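# Latch the two PUSH HOME drive blanks into the rack

## Task

Following the work order (the reference image), press the two drive blanks labelled PUSH HOME fully in until each stops and latches, and leave every other blank untouched. The rack is loose on the table: it may tilt only a little (more than slight tilting is a failure), it must finish in its original position, and the blanks must stay latched on their own once the robot lets go.

## Robot and tools

Robot: two six-joint arms, left_arm and right_arm, each ending in a two-finger gripper. Their URDF roots sit in the scene frame at left_arm (-0.023, +0.237, 0) m, quat_wxyz (+1.000, 0, 0, -0.028), and right_arm (+0.031, -0.321, 0) m, quat_wxyz (+0.996, 0, 0, -0.092). Scene frame: origin on the tabletop midway between the arms, +x out over the table, +z up, left_arm on the +y side. The arm names say nothing about which side of a picture they appear on.

execute_actions takes "actions", a list holding at most one item, plus an optional "pictures" flag. There are three forms. An empty list [] commands nothing and returns the state with camera images. An action {"rows": [...], "steps": n} has 1 to 15 rows and n from 5 to 15 (15 when omitted); each step lasts 1/30 s, rows are used one per step, and the final row repeats to fill any remaining steps. A wait {"steps": n} with n up to 300 sends nothing new and returns once that many steps have elapsed since the previous result, with your reply time included. Pictures come only with an empty list or when "pictures": true is passed. A rejected call moves nothing.

Each row is a single flat list of 14 numbers covering both arms, even when only one arm should move: left_arm waist, shoulder, elbow, wrist pitch, wrist yaw, wrist roll, opening, then right_arm in the same seven-number order. The six joint values are absolute target angles in radians in each arm's own joint space, matching what Joint positions reports; they are not offsets. Stated ranges: waist -2.880 to 2.880, shoulder 0.000 to 3.142, elbow 0.000 to 3.019, wrist pitch -1.693 to 1.571, wrist yaw -1.571 to 1.571, wrist roll -2.094 to 2.094. A true end stop may differ by up to 0.019 rad. A target more than 0.019 rad beyond a stated end, and also farther out than the current angle, gets the call refused. Targets past the true stop are clipped to it, and "joint sent to its limit" may then appear, possibly referring to an earlier action. Its absence does not prove there is more travel. Opening is an absolute gripper setting from -1 (closed) to +1 (fully open, pad gap 0.094 m).

Motion limits: on every step each joint target is held near the measured angle, within 0.264 rad (waist), 0.32 (shoulder), 0.276 (elbow), 0.33 (wrist pitch), 0.186 (wrist yaw) and 0.522 (wrist roll). If the targets would move a gripper more than 70 mm from where it is measured, all of that arm's targets are scaled back. Large moves therefore take several actions. Between calls the arms keep heading for the last row sent until they have nearly stopped or a step is HELD; after that, only a new action makes them push further. Each result is sampled 5 steps before its action ends, and those final 5 steps run while you are replying.

Result lines: the state line gives each arm's end_effector_position (m) and end_effector_quat_wxyz in the scene frame. That point lies between the finger pads, about 1 cm short of the fingertips; fingers point along the gripper's +z and close along its y. The reported hand position can be off, more so when the arm is stretched far. Joint positions and Joint velocities list, per arm, the six joints (rad, rad/s) and then the pad gap (m, m/s). grip_measured is the measured opening on the command scale and can be off by about 1 mm per gripper. "joint command not followed" means a clearance check changed or blocked some joint targets. HELD marks steps on which all or part of your row was not sent. MOTOR HOT appears from 85 °C; at 100 °C an OVER-TEMPERATURE FAULT makes that arm let go and drop. Pushing against resistance heats motors, thinking time included.

Gripping, if needed: command about 0.03 below grip_measured for a firm hold, less for a gentler one. Pad force tops out around 50 to 62 N, lower on parts under about 2 mm thick.

zoom_image: {"camera": one of cam_high, cam_low, cam_left_wrist, cam_right_wrist, "region": [x0, y0, x1, y1]} in pixels of that camera's latest 504x504 image, origin top-left, at most 504 by 504. It moves nothing. Intrinsics are given for each camera; wrist cameras use link wrist_camera_optical (+z forward, +x image right, +y image down).

show_instructions returns the reference pages (here the work order identifying which blanks are PUSH HOME). read_manual returns only licence texts. finished_scene {"scene": n} ends and grades the current scene and cannot be undone; call it only when both blanks are latched and the robot has withdrawn. Replying without any tool call ends everything.

Things to avoid: tipping or shifting the unanchored rack (consider steadying it with the other arm while pushing, then releasing), pressing the wrong blanks, knocking anything off the table, letting the arms collide or press on each other, slams, very hard pushes, and leaving a blank that stays in only because the gripper is holding it. Approach slowly, push along the slot direction, confirm latching after backing off, and move smoothly.

Each tool is called after ">>>" as a command line: name --argument value for each argument, lists and objects as JSON in quotes; but a table of rows of numbers goes row by row, as --pt "numbers of a row", without its own name.

Reference images:

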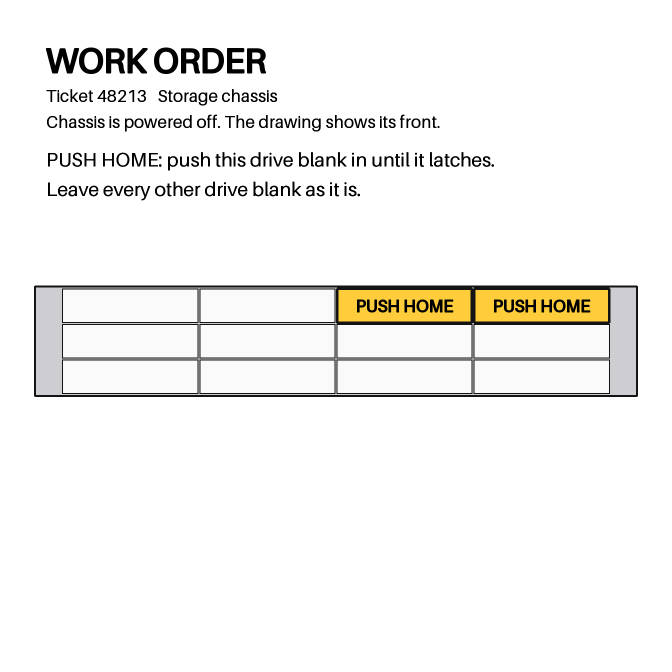

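## Session

>>> execute_actions --actions '[]'

Scene clock: 0.00 s of 5100.00 s.
left_arm: end_effector_position=(+0.3041, -0.1301, +0.1448) grip_measured=+1.000 end_effector_quat_wxyz=(-0.004, -0.005, +1.000, +0.006) | right_arm: end_effector_position=(+0.3618, -0.4638, +0.1293) grip_measured=+1.000 end_effector_quat_wxyz=(+0.148, +0.878, +0.449, +0.081)
Joint positions: left_arm=[-0.787  1.675  1.384 -1.294 -0.003 -0.853  0.094] | right_arm=[-0.185  1.142  0.762 -0.861  0.075  1.814  0.094]
Joint velocities: left_arm=[ 0.005  0.005  0.017 -0.017 -0.007 -0.007  0.   ] | right_arm=[-0.015 -0.005  0.007 -0.012 -0.081 -0.007  0.   ]

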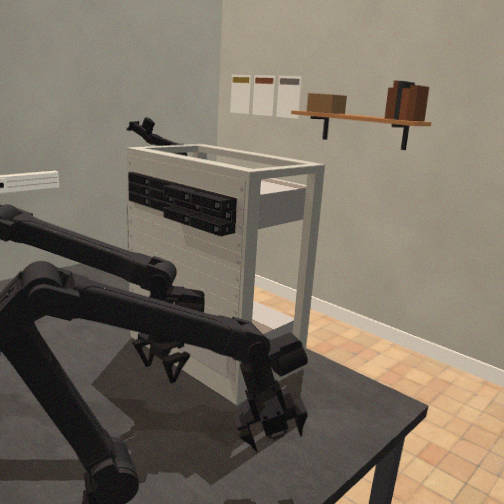

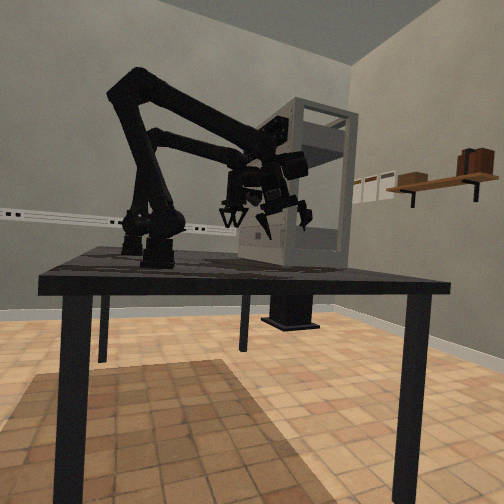

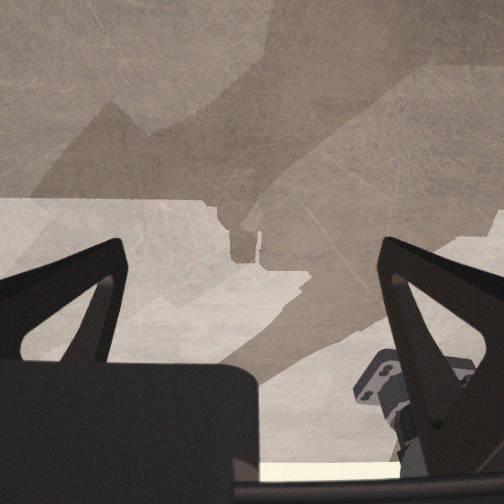

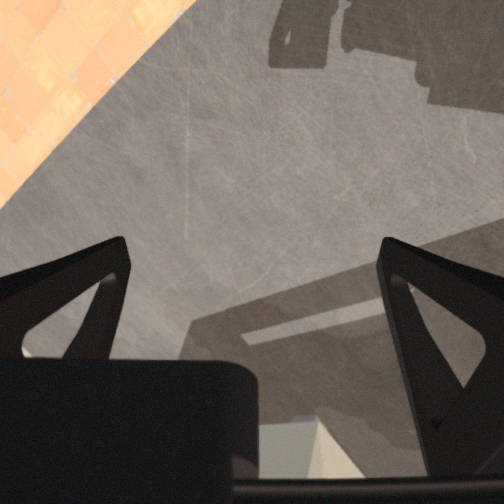

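>>> execute_actions --actions '[{"rows":[[0,0.57,0.913,0,0,0,1,-0.185,0.57,0.913,0,0,0,-1]]}]'

>>> execute_actions --actions '[{"steps":40}]'

>>> execute_actions --actions '[{"rows":[[-0.2,0.57,0.913,0,0,0,1,0.5,0.57,0.913,0,0,0,-1]]}]'

>>> execute_actions --actions '[{"steps":30}]' --pictures true

>>> zoom_image --camera "cam_high" --region '[100,120,340,280]'

Scene clock: 0.87 s of 5100.00 s.
left_arm: end_effector_position=(+0.3762, +0.0198, +0.1636) grip_measured=+1.000 end_effector_quat_wxyz=(+0.186, +0.042, +0.977, -0.092) | right_arm: end_effector_position=(+0.4047, -0.4698, +0.2741) grip_measured=-0.985 end_effector_quat_wxyz=(+0.370, +0.730, +0.527, +0.228)
Joint positions: left_arm=[-0.44   1.32   0.984 -0.816  0.003 -0.41   0.094] | right_arm=[-0.185  0.871  0.775 -0.576  0.017  1.512  0.001]
Joint velocities: left_arm=[ 1.372 -1.167 -0.53   1.223 -0.037  1.048  0.   ] | right_arm=[-0.015 -1.031  0.012  0.882 -0.022 -0.857 -0.004]
Steps of this call (steps 1 to 16: nothing new was sent; steps 17 to 26: the first 10 steps of this action). Readings (joint positions):
17: left_arm=[-0.780 1.665 1.366 -1.265 0.000 -0.819] | right_arm=[-0.185 1.135 0.762 -0.845 0.065 1.790]
18: left_arm=[-0.767 1.639 1.323 -1.203 0.003 -0.771] | right_arm=[-0.185 1.121 0.761 -0.818 0.053 1.758]
20: left_arm=[-0.711 1.570 1.221 -1.101 0.004 -0.678] | right_arm=[-0.185 1.071 0.765 -0.755 0.037 1.694]
24: left_arm=[-0.536 1.401 1.036 -0.901 0.004 -0.487] | right_arm=[-0.185 0.939 0.772 -0.634 0.021 1.572]
26: the state above

Scene clock: 2.20 s of 5100.00 s.
left_arm: end_effector_position=(+0.3080, +0.2155, +0.6011) grip_measured=+1.000 end_effector_quat_wxyz=(+0.815, +0.015, +0.578, -0.030) | right_arm: end_effector_position=(+0.3418, -0.4428, +0.5884) grip_measured=-0.987 end_effector_quat_wxyz=(+0.796, +0.114, +0.577, -0.144)
Joint positions: left_arm=[-0.007  0.569  0.91  -0.004  0.    -0.011  0.094] | right_arm=[-0.185  0.564  0.891 -0.014  0.003  0.014  0.001]
Joint velocities: left_arm=[-0.015 -0.005 -0.022 -0.012 -0.037  0.007  0.   ] | right_arm=[-0.005  0.015 -0.002 -0.017 -0.066 -0.037 -0.001]
Kept back: nothing.
Steps of this call (steps 1 to 5: the last 5 steps of your previous action; steps 6 to 40: the robot went on to your last target). Readings (joint positions):
1: left_arm=[-0.395 1.281 0.968 -0.777 0.003 -0.378] | right_arm=[-0.185 0.837 0.776 -0.547 0.016 1.482]
2: left_arm=[-0.352 1.244 0.957 -0.738 0.002 -0.351] | right_arm=[-0.185 0.803 0.776 -0.517 0.015 1.451]
4: left_arm=[-0.271 1.171 0.945 -0.662 0.002 -0.304] | right_arm=[-0.185 0.742 0.780 -0.453 0.012 1.383]
8: left_arm=[-0.132 1.028 0.934 -0.514 0.001 -0.231] | right_arm=[-0.185 0.650 0.793 -0.299 0.008 1.224]
40: the state above

Scene clock: 2.53 s of 5100.00 s.
left_arm: end_effector_position=(+0.2968, +0.1489, +0.6011) grip_measured=+1.000 end_effector_quat_wxyz=(+0.808, +0.075, +0.573, -0.113) | right_arm: end_effector_position=(+0.3485, -0.2101, +0.5867) grip_measured=-0.987 end_effector_quat_wxyz=(+0.795, -0.097, +0.583, +0.140)
Joint positions: left_arm=[-0.209  0.569  0.91  -0.004  0.002 -0.01   0.094] | right_arm=[ 0.519  0.569  0.891 -0.014 -0.006  0.011  0.001]
Joint velocities: left_arm=[ 0.044 -0.005  0.007  0.007  0.022  0.007  0.   ] | right_arm=[ 0.835 -0.005 -0.007  0.002 -0.037 -0.007 -0.001]
Steps of this call (steps 1 to 10: the first 10 steps of this action). Readings (joint positions):
1: left_arm=[-0.021 0.569 0.910 -0.004 -0.006 -0.011] | right_arm=[-0.168 0.564 0.891 -0.014 0.010 0.014]
2: left_arm=[-0.066 0.569 0.910 -0.004 -0.008 -0.011] | right_arm=[-0.112 0.564 0.891 -0.014 0.011 0.014]
4: left_arm=[-0.167 0.569 0.910 -0.004 0.000 -0.011] | right_arm=[0.051 0.565 0.891 -0.014 0.007 0.014]
8: left_arm=[-0.213 0.569 0.910 -0.004 0.002 -0.010] | right_arm=[0.412 0.569 0.891 -0.014 -0.000 0.013]
10: the state above

Scene clock: 3.53 s of 5100.00 s.
left_arm: end_effector_position=(+0.2970, +0.1496, +0.6011) grip_measured=+1.000 end_effector_quat_wxyz=(+0.808, +0.074, +0.573, -0.112) | right_arm: end_effector_position=(+0.3498, -0.2139, +0.5867) grip_measured=-0.987 end_effector_quat_wxyz=(+0.796, -0.093, +0.583, +0.135)
Joint positions: left_arm=[-0.208  0.569  0.91  -0.004  0.002 -0.01   0.094] | right_arm=[ 0.509  0.569  0.891 -0.014 -0.002  0.011  0.001]
Joint velocities: left_arm=[-0.005  0.015 -0.022 -0.002 -0.022 -0.095  0.   ] | right_arm=[-0.015 -0.005  0.002 -0.007  0.081 -0.007 -0.001]
Kept back: nothing.
Steps of this call (steps 1 to 5: the last 5 steps of your previous action; steps 6 to 30: the robot went on to your last target). Readings (joint positions):
1: left_arm=[-0.208 0.569 0.910 -0.004 0.002 -0.010] | right_arm=[0.536 0.569 0.891 -0.014 -0.006 0.011]
2: left_arm=[-0.208 0.569 0.910 -0.004 0.002 -0.010] | right_arm=[0.537 0.569 0.891 -0.014 -0.005 0.011]
4: left_arm=[-0.208 0.569 0.910 -0.004 0.002 -0.010] | right_arm=[0.524 0.569 0.891 -0.014 -0.003 0.011]
8: left_arm=[-0.208 0.569 0.910 -0.004 0.002 -0.010] | right_arm=[0.509 0.569 0.891 -0.014 -0.002 0.011]
30: the state above
All arms were judged still, so your last target was given up. Only a new action makes them travel on or press farther. Fingers that are still opening or closing keep moving.

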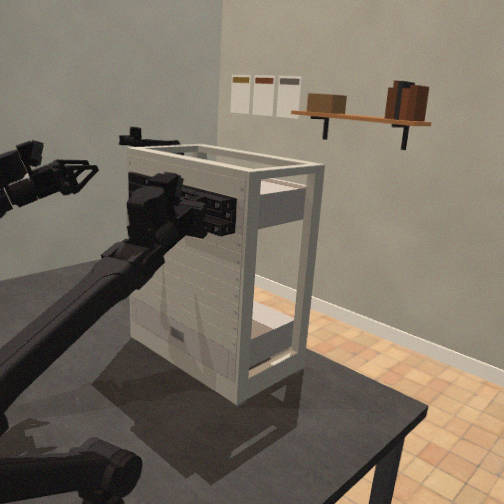

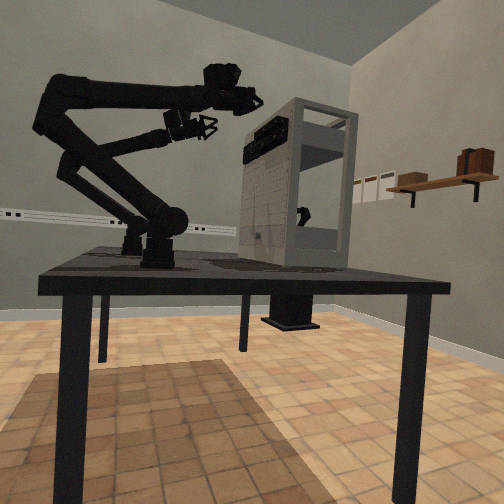

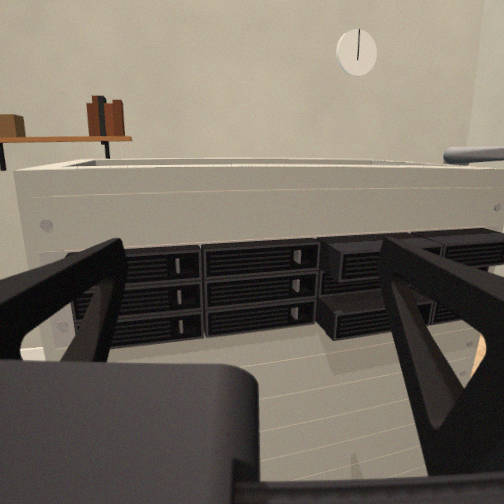

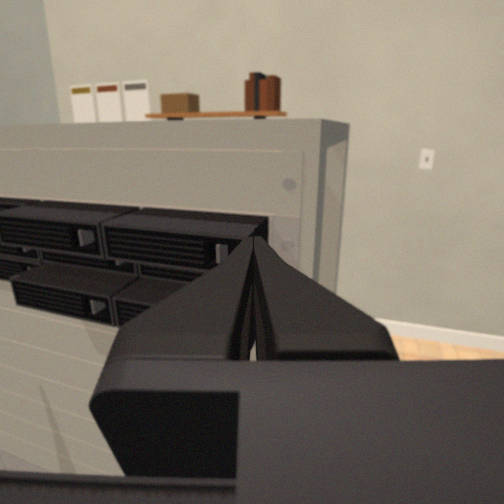

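Region (100, 120, 340, 280) of cam_high's 504x504 image, scaled by 2.100, with more detail than that image has.

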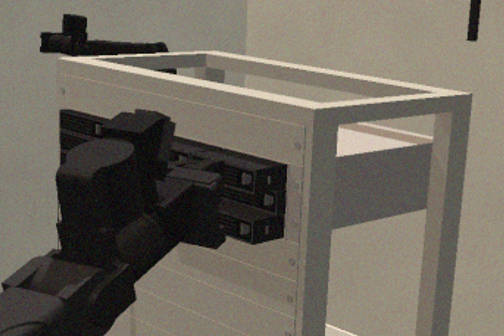

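>>> execute_actions --actions '[{"rows":[[-0.3,0.57,0.95,-0.2,0,0,-1,-0.2,0.7,0.913,0,-1.55,0,1]]}]'

>>> execute_actions --actions '[{"steps":15}]'

>>> execute_actions --actions '[{"rows":[[-0.7,0.57,0.95,-0.2,0,0,-1,-0.2,1.418,1.215,0.22,-1.55,0,1]]}]'

>>> execute_actions --actions '[{"steps":30}]' --pictures true

Scene clock: 4.80 s of 5100.00 s.
left_arm: end_effector_position=(+0.2976, +0.1163, +0.5594) grip_measured=-0.977 end_effector_quat_wxyz=(+0.746, +0.113, +0.641, -0.139) | right_arm: end_effector_position=(+0.3959, -0.3200, +0.5229) grip_measured=+1.000 end_effector_quat_wxyz=(+0.721, -0.219, +0.638, +0.160)
Joint positions: left_arm=[-0.302  0.571  0.917 -0.194  0.    -0.01   0.001] | right_arm=[-0.196  0.733  0.896 -0.01  -0.925  0.009  0.094]
Joint velocities: left_arm=[-0.015 -0.015 -0.002  0.002  0.022  0.037 -0.003] | right_arm=[-1.431  0.073  0.002  0.002 -2.352 -0.022  0.   ]
Steps of this call (steps 1 to 28: nothing new was sent; steps 29 to 38: the first 10 steps of this action). Readings (joint positions):
29: left_arm=[-0.214 0.569 0.913 -0.034 -0.001 -0.010] | right_arm=[0.490 0.576 0.891 -0.014 -0.077 0.010]
30: left_arm=[-0.234 0.567 0.917 -0.091 -0.002 -0.010] | right_arm=[0.440 0.588 0.894 -0.012 -0.171 0.009]
32: left_arm=[-0.280 0.568 0.917 -0.162 -0.001 -0.010] | right_arm=[0.294 0.631 0.896 -0.010 -0.354 0.009]
36: left_arm=[-0.302 0.571 0.917 -0.193 0.000 -0.010] | right_arm=[-0.058 0.718 0.896 -0.010 -0.742 0.009]
38: the state above

Scene clock: 5.30 s of 5100.00 s.
left_arm: end_effector_position=(+0.2977, +0.1163, +0.5592) grip_measured=-0.978 end_effector_quat_wxyz=(+0.746, +0.113, +0.641, -0.139) | right_arm: end_effector_position=(+0.3051, -0.2485, +0.5157) grip_measured=+1.000 end_effector_quat_wxyz=(+0.626, -0.437, +0.554, +0.333)
Joint positions: left_arm=[-0.302  0.571  0.917 -0.194  0.    -0.01   0.001] | right_arm=[-0.205  0.696  0.896 -0.01  -1.547  0.009  0.094]
Joint velocities: left_arm=[ 0.015  0.005 -0.002 -0.007 -0.022  0.037  0.   ] | right_arm=[ 0.005 -0.015 -0.007 -0.002  0.081  0.051  0.   ]
Kept back: nothing.
Steps of this call (steps 1 to 5: the last 5 steps of your previous action; steps 6 to 15: the robot went on to your last target). Readings (joint positions):
1: left_arm=[-0.302 0.571 0.917 -0.194 0.000 -0.010] | right_arm=[-0.231 0.734 0.896 -0.010 -1.017 0.009]
2: left_arm=[-0.302 0.571 0.917 -0.194 0.000 -0.010] | right_arm=[-0.243 0.731 0.896 -0.010 -1.111 0.009]
4: left_arm=[-0.302 0.571 0.917 -0.194 0.000 -0.010] | right_arm=[-0.233 0.722 0.896 -0.010 -1.303 0.009]
8: left_arm=[-0.302 0.571 0.917 -0.194 0.000 -0.010] | right_arm=[-0.206 0.701 0.896 -0.010 -1.540 0.009]
15: the state above

Scene clock: 5.63 s of 5100.00 s.
left_arm: end_effector_position=(+0.2206, -0.0041, +0.5588) grip_measured=-0.979 end_effector_quat_wxyz=(+0.700, +0.246, +0.604, -0.291) | right_arm: end_effector_position=(+0.4499, -0.3079, +0.5299) grip_measured=+1.000 end_effector_quat_wxyz=(+0.627, -0.444, +0.549, +0.329)
Joint positions: left_arm=[-0.721  0.571  0.917 -0.196  0.003 -0.009  0.001] | right_arm=[-0.205  1.139  1.169  0.176 -1.552  0.009  0.094]
Joint velocities: left_arm=[ 0.2    0.005 -0.007  0.002 -0.051  0.022 -0.   ] | right_arm=[ 0.005  1.324 -0.007  0.09  -0.007  0.051  0.   ]
Steps of this call (steps 1 to 10: the first 10 steps of this action). Readings (joint positions):
1: left_arm=[-0.322 0.571 0.917 -0.194 -0.010 -0.010] | right_arm=[-0.205 0.709 0.904 0.008 -1.553 0.009]
2: left_arm=[-0.385 0.571 0.917 -0.194 -0.011 -0.010] | right_arm=[-0.205 0.740 0.932 0.044 -1.556 0.009]
4: left_arm=[-0.559 0.571 0.917 -0.196 -0.005 -0.010] | right_arm=[-0.205 0.839 1.023 0.102 -1.556 0.009]
8: left_arm=[-0.730 0.571 0.917 -0.196 0.006 -0.009] | right_arm=[-0.205 1.048 1.156 0.166 -1.553 0.009]
10: the state above

Scene clock: 6.63 s of 5100.00 s.
left_arm: end_effector_position=(+0.2246, -0.0000, +0.5588) grip_measured=-0.979 end_effector_quat_wxyz=(+0.703, +0.240, +0.606, -0.285) | right_arm: end_effector_position=(+0.5390, -0.3445, +0.4240) grip_measured=+1.000 end_effector_quat_wxyz=(+0.584, -0.375, +0.600, +0.399)
Joint positions: left_arm=[-0.705  0.571  0.917 -0.196  0.002 -0.009  0.001] | right_arm=[-0.205  1.413  1.179  0.203 -1.548  0.009  0.094]
Joint velocities: left_arm=[-0.015 -0.015 -0.002  0.007 -0.037 -0.022 -0.001] | right_arm=[-0.005  0.005 -0.002 -0.022  0.007  0.007  0.   ]
Kept back: nothing.
Steps of this call (steps 1 to 5: the last 5 steps of your previous action; steps 6 to 30: the robot went on to your last target). Readings (joint positions):
1: left_arm=[-0.715 0.571 0.917 -0.196 0.003 -0.009] | right_arm=[-0.205 1.184 1.169 0.179 -1.552 0.009]
2: left_arm=[-0.710 0.571 0.917 -0.196 0.002 -0.009] | right_arm=[-0.205 1.230 1.169 0.181 -1.552 0.009]
4: left_arm=[-0.705 0.571 0.917 -0.196 0.002 -0.009] | right_arm=[-0.205 1.325 1.172 0.190 -1.552 0.009]
8: left_arm=[-0.705 0.571 0.917 -0.196 0.002 -0.009] | right_arm=[-0.205 1.462 1.173 0.194 -1.548 0.009]
30: the state above

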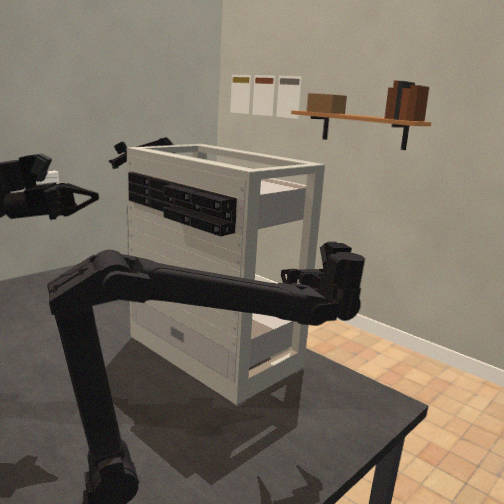

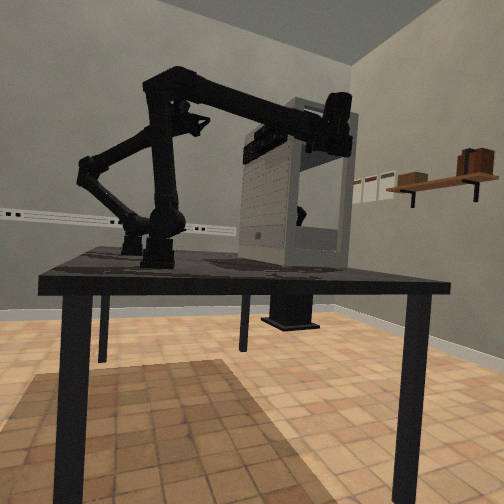

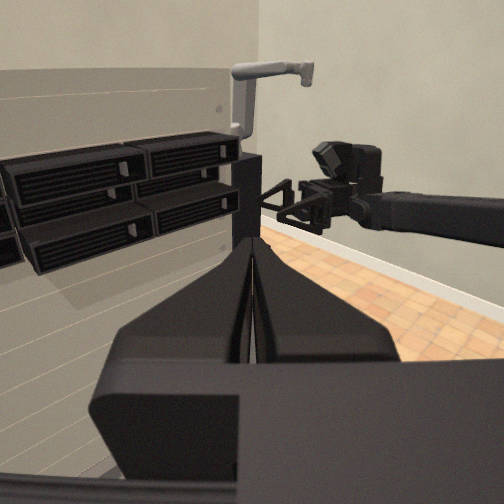

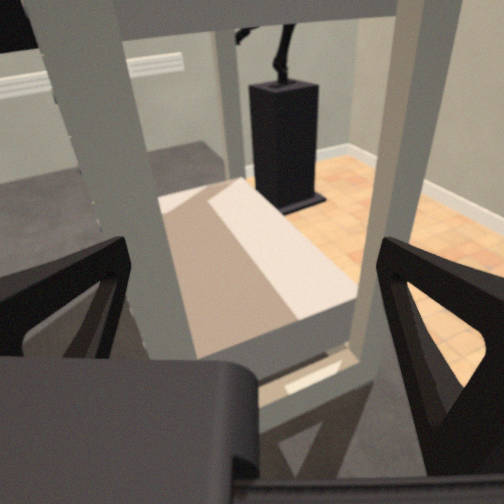

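>>> execute_actions --actions '[{"rows":[[-0.741,1.081,1.23,-0.117,-0.797,0,-1,-0.04,1.41,1.215,0.22,-1.55,0,1]]}]'

>>> execute_actions --actions '[{"steps":20}]' --pictures true

Scene clock: 7.20 s of 5100.00 s.
left_arm: end_effector_position=(+0.3817, -0.0190, +0.5629) grip_measured=-0.979 end_effector_quat_wxyz=(+0.717, +0.029, +0.694, -0.056) | right_arm: end_effector_position=(+0.5338, -0.2450, +0.4240) grip_measured=+1.000 end_effector_quat_wxyz=(+0.542, -0.432, +0.560, +0.454)
Joint positions: left_arm=[-0.731  1.019  1.19  -0.127 -0.666 -0.008  0.001] | right_arm=[-0.009  1.413  1.179  0.203 -1.548  0.009  0.094]
Joint velocities: left_arm=[-0.073  1.372  0.198  0.056 -2.44  -0.037  0.   ] | right_arm=[ 0.024 -0.005 -0.007 -0.007 -0.051 -0.081  0.   ]
Steps of this call (steps 1 to 7: the robot went on to your last target; steps 8 to 17: the first 10 steps of this action). Readings (joint positions):
8: left_arm=[-0.708 0.582 0.925 -0.195 -0.044 -0.009] | right_arm=[-0.198 1.413 1.179 0.203 -1.548 0.009]
9: left_arm=[-0.712 0.609 0.952 -0.190 -0.103 -0.009] | right_arm=[-0.185 1.413 1.179 0.203 -1.548 0.009]
11: left_arm=[-0.719 0.703 1.031 -0.172 -0.219 -0.009] | right_arm=[-0.130 1.413 1.179 0.203 -1.548 0.009]
15: left_arm=[-0.727 0.918 1.161 -0.135 -0.475 -0.008] | right_arm=[-0.023 1.413 1.179 0.203 -1.548 0.009]
17: the state above

Scene clock: 7.87 s of 5100.00 s.
left_arm: end_effector_position=(+0.4021, -0.0180, +0.5325) grip_measured=-0.979 end_effector_quat_wxyz=(+0.701, +0.001, +0.713, +0.005) | right_arm: end_effector_position=(+0.5355, -0.2575, +0.4240) grip_measured=+1.000 end_effector_quat_wxyz=(+0.547, -0.425, +0.565, +0.447)
Joint positions: left_arm=[-0.734  1.087  1.191 -0.128 -0.795 -0.008  0.001] | right_arm=[-0.033  1.413  1.179  0.203 -1.548  0.009  0.094]
Joint velocities: left_arm=[ 0.005 -0.015 -0.007  0.002  0.037  0.051 -0.   ] | right_arm=[-0.005  0.005 -0.012 -0.012 -0.007 -0.022  0.   ]
Kept back: nothing.
Steps of this call (steps 1 to 5: the last 5 steps of your previous action; steps 6 to 20: the robot went on to your last target). Readings (joint positions):
1: left_arm=[-0.731 1.060 1.192 -0.126 -0.737 -0.008] | right_arm=[-0.009 1.413 1.179 0.203 -1.548 0.009]
2: left_arm=[-0.731 1.091 1.192 -0.127 -0.772 -0.008] | right_arm=[-0.013 1.413 1.179 0.203 -1.548 0.009]
4: left_arm=[-0.732 1.133 1.191 -0.128 -0.788 -0.008] | right_arm=[-0.022 1.413 1.179 0.203 -1.548 0.009]
8: left_arm=[-0.734 1.128 1.191 -0.128 -0.793 -0.008] | right_arm=[-0.033 1.413 1.179 0.203 -1.548 0.009]
20: the state above

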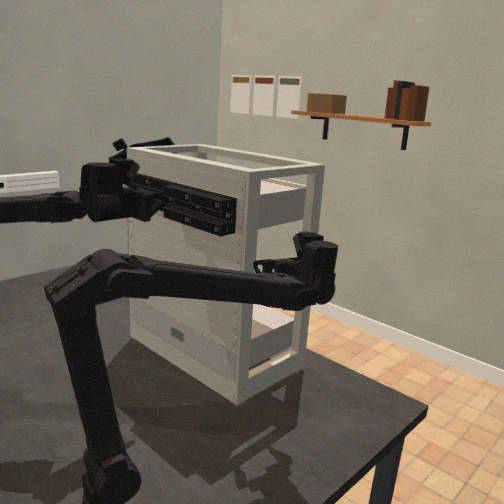

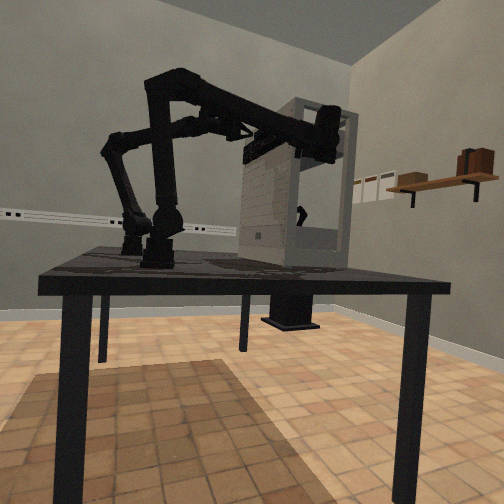

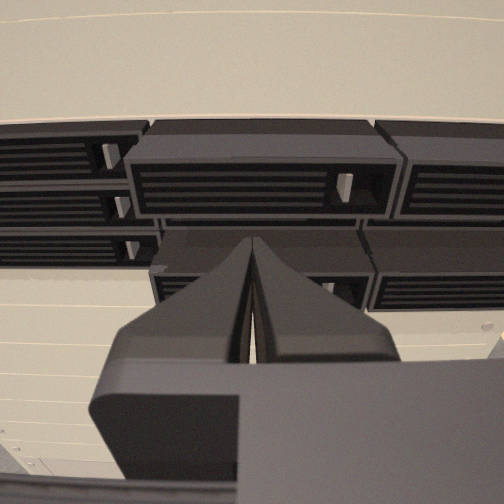

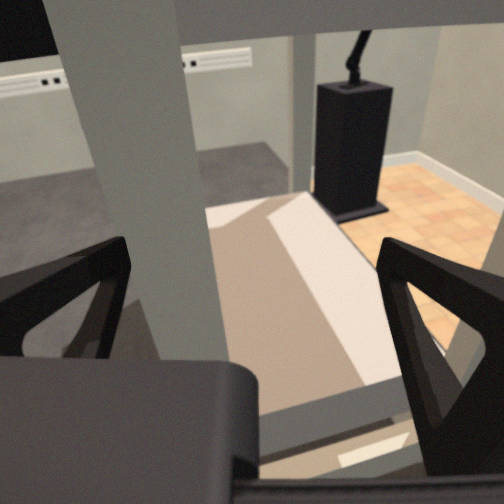

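>>> execute_actions --actions '[{"rows":[[-0.741,1.081,1.25,-0.117,-0.797,0,-1,-0.04,1.36,1.16,0.22,-1.55,0,1],[-0.741,1.081,1.25,-0.117,-0.797,0,-1,-0.04,1.36,1.16,0.22,-1.55,0,1],[-0.741,1.081,1.25,-0.117,-0.797,0,-1,-0.04,1.33,1.11,0.22,-1.55,0,1]]}]'

>>> execute_actions --actions '[{"rows":[[-0.741,1.081,1.25,-0.117,-0.797,0,-1,0.0,1.33,1.11,0.22,-1.55,0,1],[-0.741,1.081,1.25,-0.117,-0.797,0,-1,0.0,1.33,1.11,0.22,-1.55,0,1],[-0.741,1.081,1.25,-0.117,-0.797,0,-1,0.0,1.33,1.11,0.22,-1.55,0,1],[-0.741,1.081,1.25,-0.117,-0.797,0,-1,0.0,1.33,1.11,0.22,-1.55,0,1],[-0.741,1.081,1.25,-0.117,-0.797,0,-1,0.04,1.33,1.11,0.22,-1.55,0,1]]}]'

>>> execute_actions --actions '[{"steps":12}]' --pictures true

Scene clock: 8.57 s of 5100.00 s.
left_arm: end_effector_position=(+0.4021, -0.0180, +0.5325) grip_measured=-0.979 end_effector_quat_wxyz=(+0.701, +0.001, +0.713, +0.005) | right_arm: end_effector_position=(+0.5044, -0.2506, +0.4282) grip_measured=+1.000 end_effector_quat_wxyz=(+0.550, -0.428, +0.563, +0.444)
Joint positions: left_arm=[-0.734  1.087  1.191 -0.128 -0.795 -0.008  0.001] | right_arm=[-0.033  1.328  1.105  0.203 -1.549  0.009  0.094]
Joint velocities: left_arm=[-0.024 -0.005 -0.017  0.007 -0.022 -0.037  0.   ] | right_arm=[-0.005 -0.063  0.012  0.002  0.022 -0.007  0.   ]
Steps of this call (steps 1 to 11: the robot went on to your last target; steps 12 to 21: the first 10 steps of this action). Readings (joint positions):
12: left_arm=[-0.734 1.087 1.191 -0.128 -0.795 -0.008] | right_arm=[-0.033 1.411 1.177 0.203 -1.548 0.009]
13: left_arm=[-0.734 1.087 1.191 -0.128 -0.795 -0.008] | right_arm=[-0.033 1.405 1.170 0.203 -1.548 0.009]
15: left_arm=[-0.734 1.087 1.191 -0.128 -0.795 -0.008] | right_arm=[-0.033 1.379 1.140 0.203 -1.548 0.009]
19: left_arm=[-0.734 1.087 1.191 -0.128 -0.795 -0.008] | right_arm=[-0.033 1.335 1.105 0.203 -1.549 0.009]
21: the state above

Scene clock: 9.07 s of 5100.00 s.
left_arm: end_effector_position=(+0.4021, -0.0180, +0.5325) grip_measured=-0.979 end_effector_quat_wxyz=(+0.701, +0.001, +0.713, +0.005) | right_arm: end_effector_position=(+0.4984, -0.2188, +0.4285) grip_measured=+1.000 end_effector_quat_wxyz=(+0.535, -0.447, +0.548, +0.462)
Joint positions: left_arm=[-0.734  1.087  1.191 -0.128 -0.795 -0.008  0.001] | right_arm=[ 0.034  1.327  1.105  0.203 -1.549  0.009  0.094]
Joint velocities: left_arm=[-0.005 -0.015 -0.027 -0.017  0.007 -0.007 -0.   ] | right_arm=[ 0.171 -0.005  0.007 -0.012 -0.022  0.037  0.   ]
Steps of this call (steps 1 to 5: the last 5 steps of your previous action; steps 6 to 15: the first 10 steps of this action). Readings (joint positions):
6: left_arm=[-0.734 1.087 1.191 -0.128 -0.795 -0.008] | right_arm=[-0.032 1.327 1.105 0.203 -1.549 0.009]
7: left_arm=[-0.734 1.087 1.191 -0.128 -0.795 -0.008] | right_arm=[-0.030 1.327 1.105 0.203 -1.549 0.009]
9: left_arm=[-0.734 1.087 1.191 -0.128 -0.795 -0.008] | right_arm=[-0.021 1.327 1.105 0.203 -1.549 0.009]
13: left_arm=[-0.734 1.087 1.191 -0.128 -0.795 -0.008] | right_arm=[0.016 1.327 1.105 0.203 -1.549 0.009]
15: the state above

Scene clock: 9.47 s of 5100.00 s.
left_arm: end_effector_position=(+0.4021, -0.0180, +0.5325) grip_measured=-0.979 end_effector_quat_wxyz=(+0.701, +0.001, +0.713, +0.005) | right_arm: end_effector_position=(+0.4977, -0.2156, +0.4285) grip_measured=+1.000 end_effector_quat_wxyz=(+0.533, -0.449, +0.546, +0.464)
Joint positions: left_arm=[-0.734  1.087  1.191 -0.128 -0.795 -0.008  0.001] | right_arm=[ 0.041  1.327  1.105  0.203 -1.549  0.009  0.094]
Joint velocities: left_arm=[-0.015 -0.005  0.002 -0.002 -0.037 -0.037 -0.001] | right_arm=[-0.005  0.005 -0.007 -0.017 -0.051 -0.007  0.   ]
Kept back: nothing.
Steps of this call (steps 1 to 5: the last 5 steps of your previous action; steps 6 to 12: the robot went on to your last target). Readings (joint positions):
1: left_arm=[-0.734 1.087 1.191 -0.128 -0.795 -0.008] | right_arm=[0.039 1.327 1.105 0.203 -1.549 0.009]
2: left_arm=[-0.734 1.087 1.191 -0.128 -0.795 -0.008] | right_arm=[0.041 1.327 1.105 0.203 -1.549 0.009]
4: left_arm=[-0.734 1.087 1.191 -0.128 -0.795 -0.008] | right_arm=[0.041 1.327 1.105 0.203 -1.549 0.009]
8: left_arm=[-0.734 1.087 1.191 -0.128 -0.795 -0.008] | right_arm=[0.041 1.327 1.105 0.203 -1.549 0.009]
12: the state above

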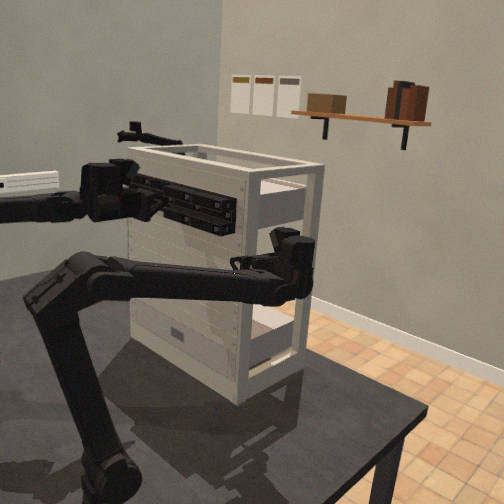

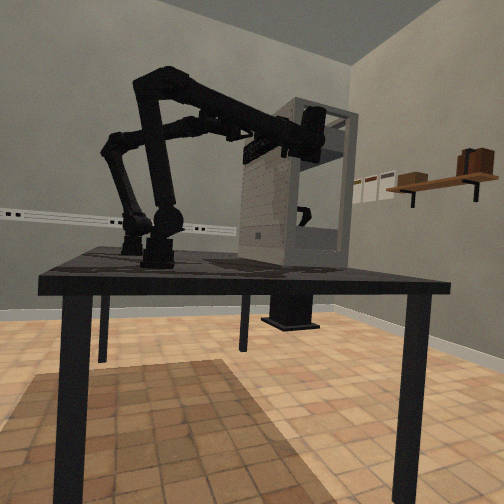

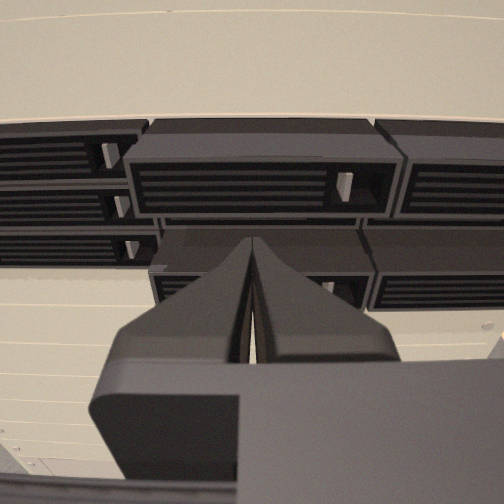

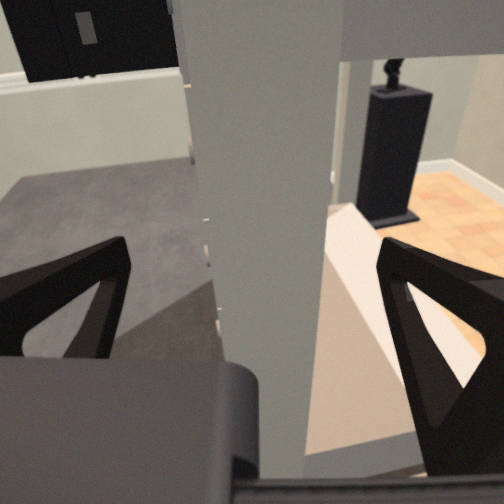

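>>> execute_actions --actions '[{"rows":[[-0.741,1.081,1.29,-0.1,-0.797,0,-1,0.07,1.35,1.11,0.22,-1.55,0,0.4]]}]'

>>> execute_actions --actions '[{"rows":[[-0.69,1.13,1.29,-0.1,-0.745,0,-1,0.07,1.35,1.11,0.22,-1.55,0,-0.05]]}]'

>>> execute_actions --actions '[{"steps":12}]' --pictures true

Scene clock: 10.03 s of 5100.00 s.
left_arm: end_effector_position=(+0.4007, -0.0166, +0.5593) grip_measured=-0.979 end_effector_quat_wxyz=(+0.715, -0.013, +0.699, -0.009) | right_arm: end_effector_position=(+0.4967, -0.2060, +0.4266) grip_measured=+0.402 end_effector_quat_wxyz=(+0.527, -0.454, +0.543, +0.471)
Joint positions: left_arm=[-0.734  1.087  1.234 -0.115 -0.795 -0.008  0.001] | right_arm=[ 0.062  1.332  1.105  0.203 -1.549  0.009  0.066]
Joint velocities: left_arm=[ 0.005 -0.015 -0.002 -0.007 -0.022  0.007  0.001] | right_arm=[-0.005  0.005 -0.002  0.007  0.022 -0.051 -0.002]
Steps of this call (steps 1 to 7: the robot went on to your last target; steps 8 to 17: the first 10 steps of this action). Readings (joint positions):
8: left_arm=[-0.734 1.087 1.194 -0.128 -0.795 -0.008] | right_arm=[0.042 1.328 1.105 0.203 -1.549 0.009]
9: left_arm=[-0.734 1.087 1.198 -0.127 -0.795 -0.008] | right_arm=[0.044 1.328 1.105 0.203 -1.549 0.009]
11: left_arm=[-0.734 1.087 1.211 -0.123 -0.795 -0.008] | right_arm=[0.051 1.329 1.105 0.203 -1.549 0.009]
15: left_arm=[-0.734 1.087 1.232 -0.116 -0.795 -0.008] | right_arm=[0.061 1.332 1.105 0.203 -1.549 0.009]
17: the state above

Scene clock: 10.53 s of 5100.00 s.
left_arm: end_effector_position=(+0.4227, -0.0176, +0.5434) grip_measured=-0.979 end_effector_quat_wxyz=(+0.706, -0.002, +0.708, -0.003) | right_arm: end_effector_position=(+0.5025, -0.2063, +0.4251) grip_measured=-0.045 end_effector_quat_wxyz=(+0.534, -0.450, +0.546, +0.462)
Joint positions: left_arm=[-0.692  1.124  1.236 -0.114 -0.747 -0.008  0.001] | right_arm=[ 0.063  1.338  1.106  0.212 -1.525  0.003  0.045]
Joint velocities: left_arm=[ 0.005  0.015  0.017 -0.017  0.007 -0.007  0.   ] | right_arm=[-0.024  0.005  0.002 -0.002 -0.037  0.007 -0.001]
Steps of this call (steps 1 to 5: the last 5 steps of your previous action; steps 6 to 15: the first 10 steps of this action). Readings (joint positions):
6: left_arm=[-0.731 1.089 1.234 -0.115 -0.774 -0.008] | right_arm=[0.062 1.332 1.105 0.203 -1.549 0.009]
7: left_arm=[-0.724 1.092 1.235 -0.115 -0.756 -0.008] | right_arm=[0.062 1.333 1.105 0.204 -1.529 0.008]
9: left_arm=[-0.708 1.102 1.236 -0.114 -0.749 -0.008] | right_arm=[0.063 1.338 1.106 0.211 -1.526 0.004]
13: left_arm=[-0.692 1.121 1.236 -0.114 -0.748 -0.008] | right_arm=[0.063 1.338 1.106 0.212 -1.525 0.003]
15: the state above

Scene clock: 10.93 s of 5100.00 s.
left_arm: end_effector_position=(+0.4228, -0.0177, +0.5432) grip_measured=-0.979 end_effector_quat_wxyz=(+0.706, -0.002, +0.708, -0.002) | right_arm: end_effector_position=(+0.5025, -0.2063, +0.4251) grip_measured=-0.045 end_effector_quat_wxyz=(+0.534, -0.450, +0.546, +0.462)
Joint positions: left_arm=[-0.692  1.125  1.236 -0.114 -0.747 -0.008  0.001] | right_arm=[ 0.063  1.338  1.106  0.212 -1.525  0.003  0.045]
Joint velocities: left_arm=[-0.005 -0.015  0.012  0.007  0.037  0.051 -0.001] | right_arm=[ 0.005 -0.024  0.002 -0.007 -0.007  0.037  0.001]
Kept back: nothing.
Steps of this call (steps 1 to 5: the last 5 steps of your previous action; steps 6 to 12: the robot went on to your last target). Readings (joint positions):
1: left_arm=[-0.692 1.125 1.236 -0.114 -0.747 -0.008] | right_arm=[0.063 1.338 1.106 0.212 -1.525 0.003]
2: left_arm=[-0.692 1.125 1.236 -0.114 -0.747 -0.008] | right_arm=[0.063 1.338 1.106 0.212 -1.525 0.003]
4: left_arm=[-0.692 1.125 1.236 -0.114 -0.747 -0.008] | right_arm=[0.063 1.338 1.106 0.212 -1.525 0.003]
8: left_arm=[-0.692 1.125 1.236 -0.114 -0.747 -0.008] | right_arm=[0.063 1.338 1.106 0.212 -1.525 0.003]
12: the state above

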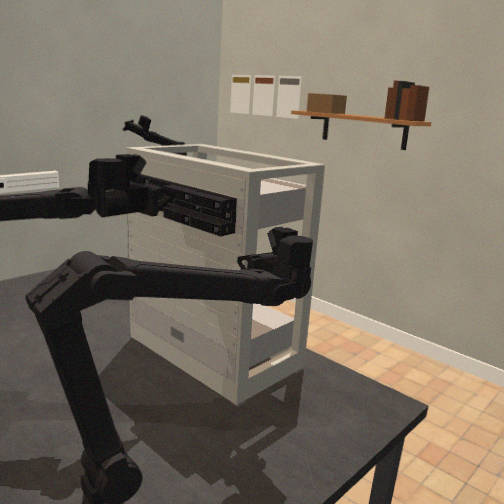

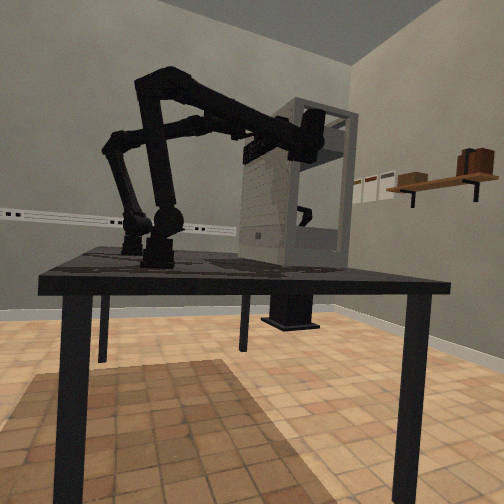

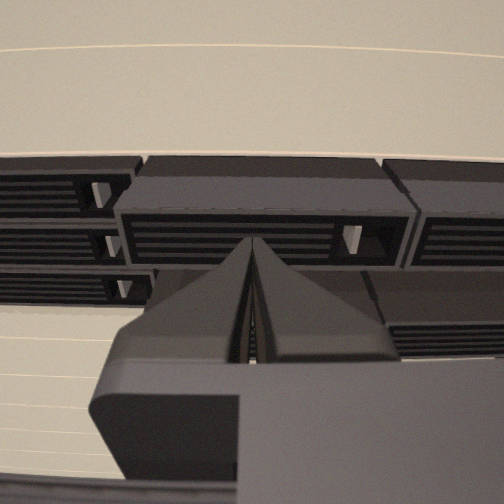

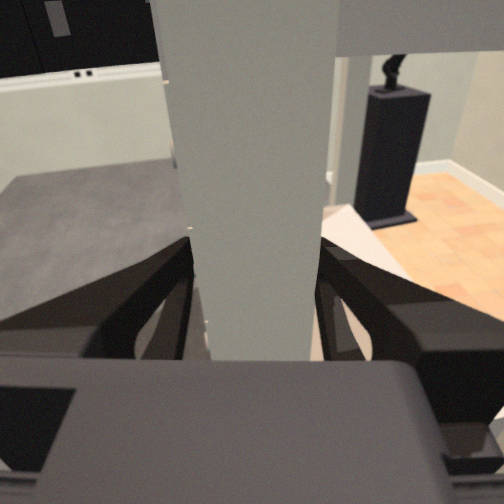

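>>> execute_actions --actions '[{"rows":[[-0.66,1.165,1.317,-0.095,-0.716,0,-1,0.07,1.335,1.11,0.22,-1.56,0,-0.05]]}]'

>>> execute_actions --actions '[{"rows":[[-0.63,1.2,1.345,-0.09,-0.686,0,-1,0.07,1.335,1.11,0.22,-1.56,0,-0.05]]}]'

>>> execute_actions --actions '[{"steps":10}]' --pictures true

Scene clock: 11.43 s of 5100.00 s.
left_arm: end_effector_position=(+0.4301, -0.0203, +0.5444) grip_measured=-0.979 end_effector_quat_wxyz=(+0.706, +0.003, +0.708, -0.008) | right_arm: end_effector_position=(+0.5023, -0.2062, +0.4251) grip_measured=-0.045 end_effector_quat_wxyz=(+0.534, -0.451, +0.545, +0.463)
Joint positions: left_arm=[-0.679  1.139  1.25  -0.114 -0.719 -0.008  0.001] | right_arm=[ 0.063  1.338  1.106  0.212 -1.527  0.003  0.045]
Joint velocities: left_arm=[ 0.005 -0.015  0.007 -0.017  0.081 -0.007 -0.   ] | right_arm=[-0.005  0.005 -0.012 -0.002  0.037 -0.007  0.   ]
Steps of this call (steps 1 to 5: the robot went on to your last target; steps 6 to 15: the first 10 steps of this action). Readings (joint positions):
6: left_arm=[-0.690 1.126 1.237 -0.114 -0.734 -0.008] | right_arm=[0.063 1.338 1.106 0.212 -1.526 0.003]
7: left_arm=[-0.686 1.130 1.242 -0.114 -0.724 -0.008] | right_arm=[0.063 1.338 1.106 0.212 -1.527 0.003]
9: left_arm=[-0.679 1.139 1.249 -0.114 -0.719 -0.008] | right_arm=[0.063 1.338 1.106 0.212 -1.527 0.003]
13: left_arm=[-0.679 1.139 1.250 -0.114 -0.719 -0.008] | right_arm=[0.063 1.338 1.106 0.212 -1.527 0.003]
15: the state above

Scene clock: 11.93 s of 5100.00 s.
left_arm: end_effector_position=(+0.4454, -0.0219, +0.5467) grip_measured=-0.979 end_effector_quat_wxyz=(+0.707, +0.005, +0.707, -0.010) | right_arm: end_effector_position=(+0.5023, -0.2062, +0.4251) grip_measured=-0.045 end_effector_quat_wxyz=(+0.534, -0.451, +0.545, +0.463)
Joint positions: left_arm=[-0.654  1.171  1.279 -0.11  -0.689 -0.008  0.001] | right_arm=[ 0.063  1.338  1.106  0.212 -1.527  0.003  0.045]
Joint velocities: left_arm=[-0.015 -0.015 -0.012 -0.012  0.007 -0.037 -0.001] | right_arm=[-0.005 -0.005 -0.002 -0.012  0.081  0.037 -0.001]
Steps of this call (steps 1 to 5: the last 5 steps of your previous action; steps 6 to 15: the first 10 steps of this action). Readings (joint positions):
6: left_arm=[-0.676 1.141 1.252 -0.114 -0.710 -0.008] | right_arm=[0.063 1.338 1.106 0.212 -1.527 0.003]
7: left_arm=[-0.671 1.145 1.258 -0.114 -0.698 -0.008] | right_arm=[0.063 1.338 1.106 0.212 -1.527 0.003]
9: left_arm=[-0.660 1.158 1.270 -0.113 -0.689 -0.008] | right_arm=[0.063 1.338 1.106 0.212 -1.527 0.003]
13: left_arm=[-0.654 1.171 1.279 -0.110 -0.689 -0.008] | right_arm=[0.063 1.338 1.106 0.212 -1.527 0.003]
15: the state above

Scene clock: 12.27 s of 5100.00 s.
left_arm: end_effector_position=(+0.4454, -0.0219, +0.5467) grip_measured=-0.979 end_effector_quat_wxyz=(+0.707, +0.005, +0.707, -0.010) | right_arm: end_effector_position=(+0.5023, -0.2062, +0.4251) grip_measured=-0.045 end_effector_quat_wxyz=(+0.534, -0.451, +0.545, +0.463)
Joint positions: left_arm=[-0.654  1.171  1.279 -0.11  -0.689 -0.008  0.001] | right_arm=[ 0.063  1.338  1.106  0.212 -1.527  0.003  0.045]
Joint velocities: left_arm=[-0.005  0.005 -0.007 -0.007 -0.007 -0.095  0.001] | right_arm=[ 0.005  0.005  0.002  0.012 -0.051 -0.037  0.   ]
Kept back: nothing.
Steps of this call (steps 1 to 5: the last 5 steps of your previous action; steps 6 to 10: the robot went on to your last target). Readings (joint positions):
1: left_arm=[-0.654 1.171 1.279 -0.110 -0.689 -0.008] | right_arm=[0.063 1.338 1.106 0.212 -1.527 0.003]
2: left_arm=[-0.654 1.171 1.279 -0.110 -0.689 -0.008] | right_arm=[0.063 1.338 1.106 0.212 -1.527 0.003]
4: left_arm=[-0.654 1.171 1.279 -0.110 -0.689 -0.008] | right_arm=[0.063 1.338 1.106 0.212 -1.527 0.003]
8: left_arm=[-0.654 1.171 1.279 -0.110 -0.689 -0.008] | right_arm=[0.063 1.338 1.106 0.212 -1.527 0.003]
10: the state above

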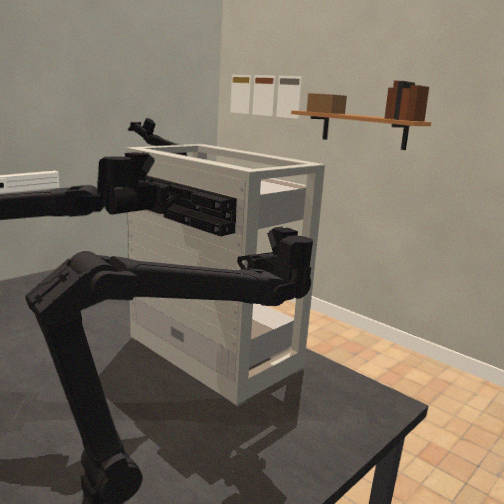

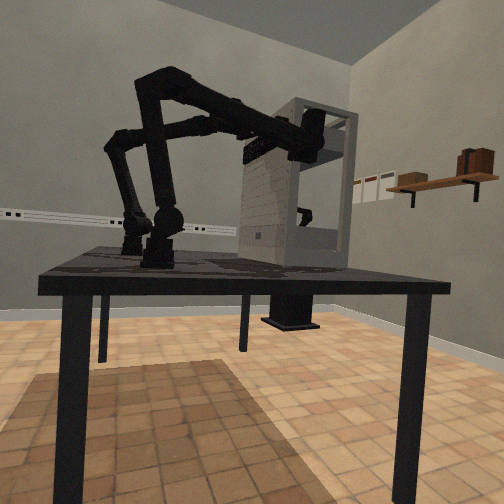

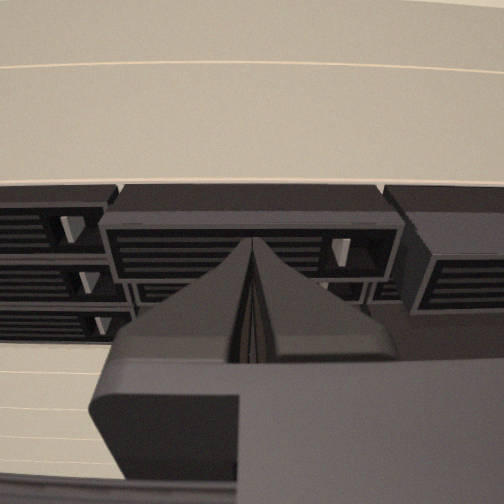

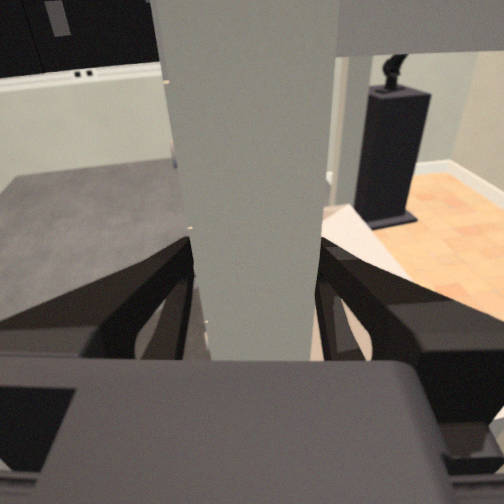

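A bit high; about 1 cm left.

>>> execute_actions --actions '[{"rows":[[-0.6,1.24,1.355,-0.1,-0.686,0,-1,0.07,1.335,1.11,0.22,-1.56,0,-0.05]]}]'

>>> execute_actions --actions '[{"rows":[[-0.58,1.265,1.36,-0.1,-0.686,0,-1,0.07,1.325,1.11,0.22,-1.57,0,-0.05]]}]' --pictures true

Scene clock: 12.73 s of 5100.00 s.
left_arm: end_effector_position=(+0.4594, -0.0218, +0.5460) grip_measured=-0.979 end_effector_quat_wxyz=(+0.705, +0.001, +0.709, -0.005) | right_arm: end_effector_position=(+0.5023, -0.2062, +0.4251) grip_measured=-0.045 end_effector_quat_wxyz=(+0.534, -0.451, +0.545, +0.463)
Joint positions: left_arm=[-0.635  1.202  1.305 -0.109 -0.682 -0.008  0.001] | right_arm=[ 0.063  1.338  1.106  0.212 -1.527  0.003  0.045]
Joint velocities: left_arm=[ 0.005 -0.015  0.002 -0.002  0.022  0.007 -0.   ] | right_arm=[-0.015 -0.005  0.002 -0.012 -0.022 -0.081  0.001]
Steps of this call (steps 1 to 4: the robot went on to your last target; steps 5 to 14: the first 10 steps of this action). Readings (joint positions):
5: left_arm=[-0.652 1.174 1.280 -0.110 -0.688 -0.008] | right_arm=[0.063 1.338 1.106 0.212 -1.527 0.003]
6: left_arm=[-0.648 1.178 1.284 -0.110 -0.685 -0.008] | right_arm=[0.063 1.338 1.106 0.212 -1.527 0.003]
8: left_arm=[-0.640 1.192 1.296 -0.110 -0.682 -0.008] | right_arm=[0.063 1.338 1.106 0.212 -1.527 0.003]
12: left_arm=[-0.635 1.202 1.305 -0.109 -0.682 -0.008] | right_arm=[0.063 1.338 1.106 0.212 -1.527 0.003]
14: the state above

Scene clock: 13.23 s of 5100.00 s.
left_arm: end_effector_position=(+0.4632, -0.0213, +0.5453) grip_measured=-0.979 end_effector_quat_wxyz=(+0.705, +0.001, +0.709, -0.003) | right_arm: end_effector_position=(+0.5022, -0.2062, +0.4253) grip_measured=-0.045 end_effector_quat_wxyz=(+0.534, -0.451, +0.545, +0.463)
Joint positions: left_arm=[-0.629  1.21   1.31  -0.108 -0.68  -0.008  0.001] | right_arm=[ 0.063  1.338  1.106  0.213 -1.527  0.003  0.045]
Joint velocities: left_arm=[ 0.005 -0.005 -0.032 -0.007 -0.007 -0.022  0.   ] | right_arm=[-0.005 -0.005 -0.012 -0.012 -0.022  0.007 -0.   ]
Steps of this call (steps 1 to 5: the last 5 steps of your previous action; steps 6 to 15: the first 10 steps of this action). Readings (joint positions):
6: left_arm=[-0.634 1.203 1.305 -0.109 -0.682 -0.008] | right_arm=[0.063 1.338 1.106 0.212 -1.527 0.003]
7: left_arm=[-0.632 1.206 1.307 -0.109 -0.680 -0.008] | right_arm=[0.063 1.338 1.106 0.212 -1.528 0.003]
9: left_arm=[-0.629 1.210 1.310 -0.108 -0.680 -0.008] | right_arm=[0.063 1.338 1.106 0.213 -1.527 0.003]
13: left_arm=[-0.629 1.210 1.310 -0.108 -0.680 -0.008] | right_arm=[0.063 1.338 1.106 0.213 -1.527 0.003]
15: the state above

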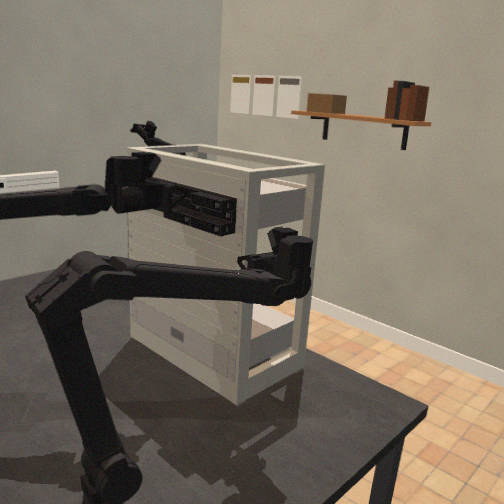

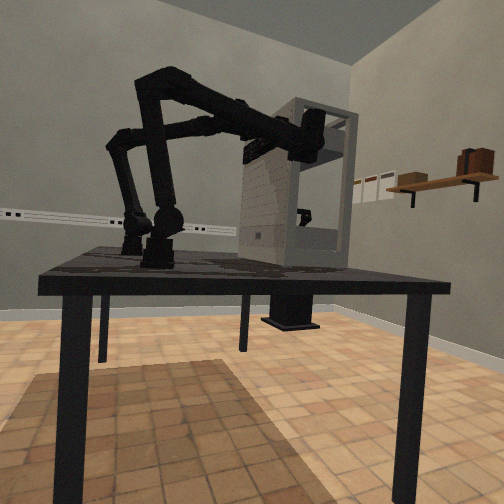

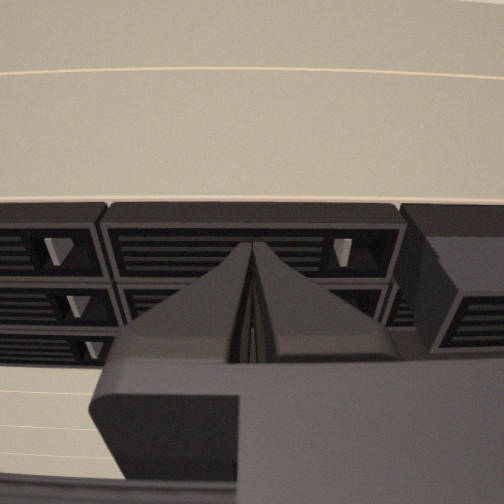

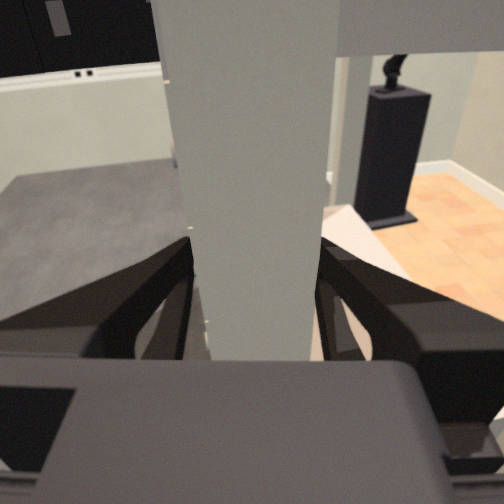

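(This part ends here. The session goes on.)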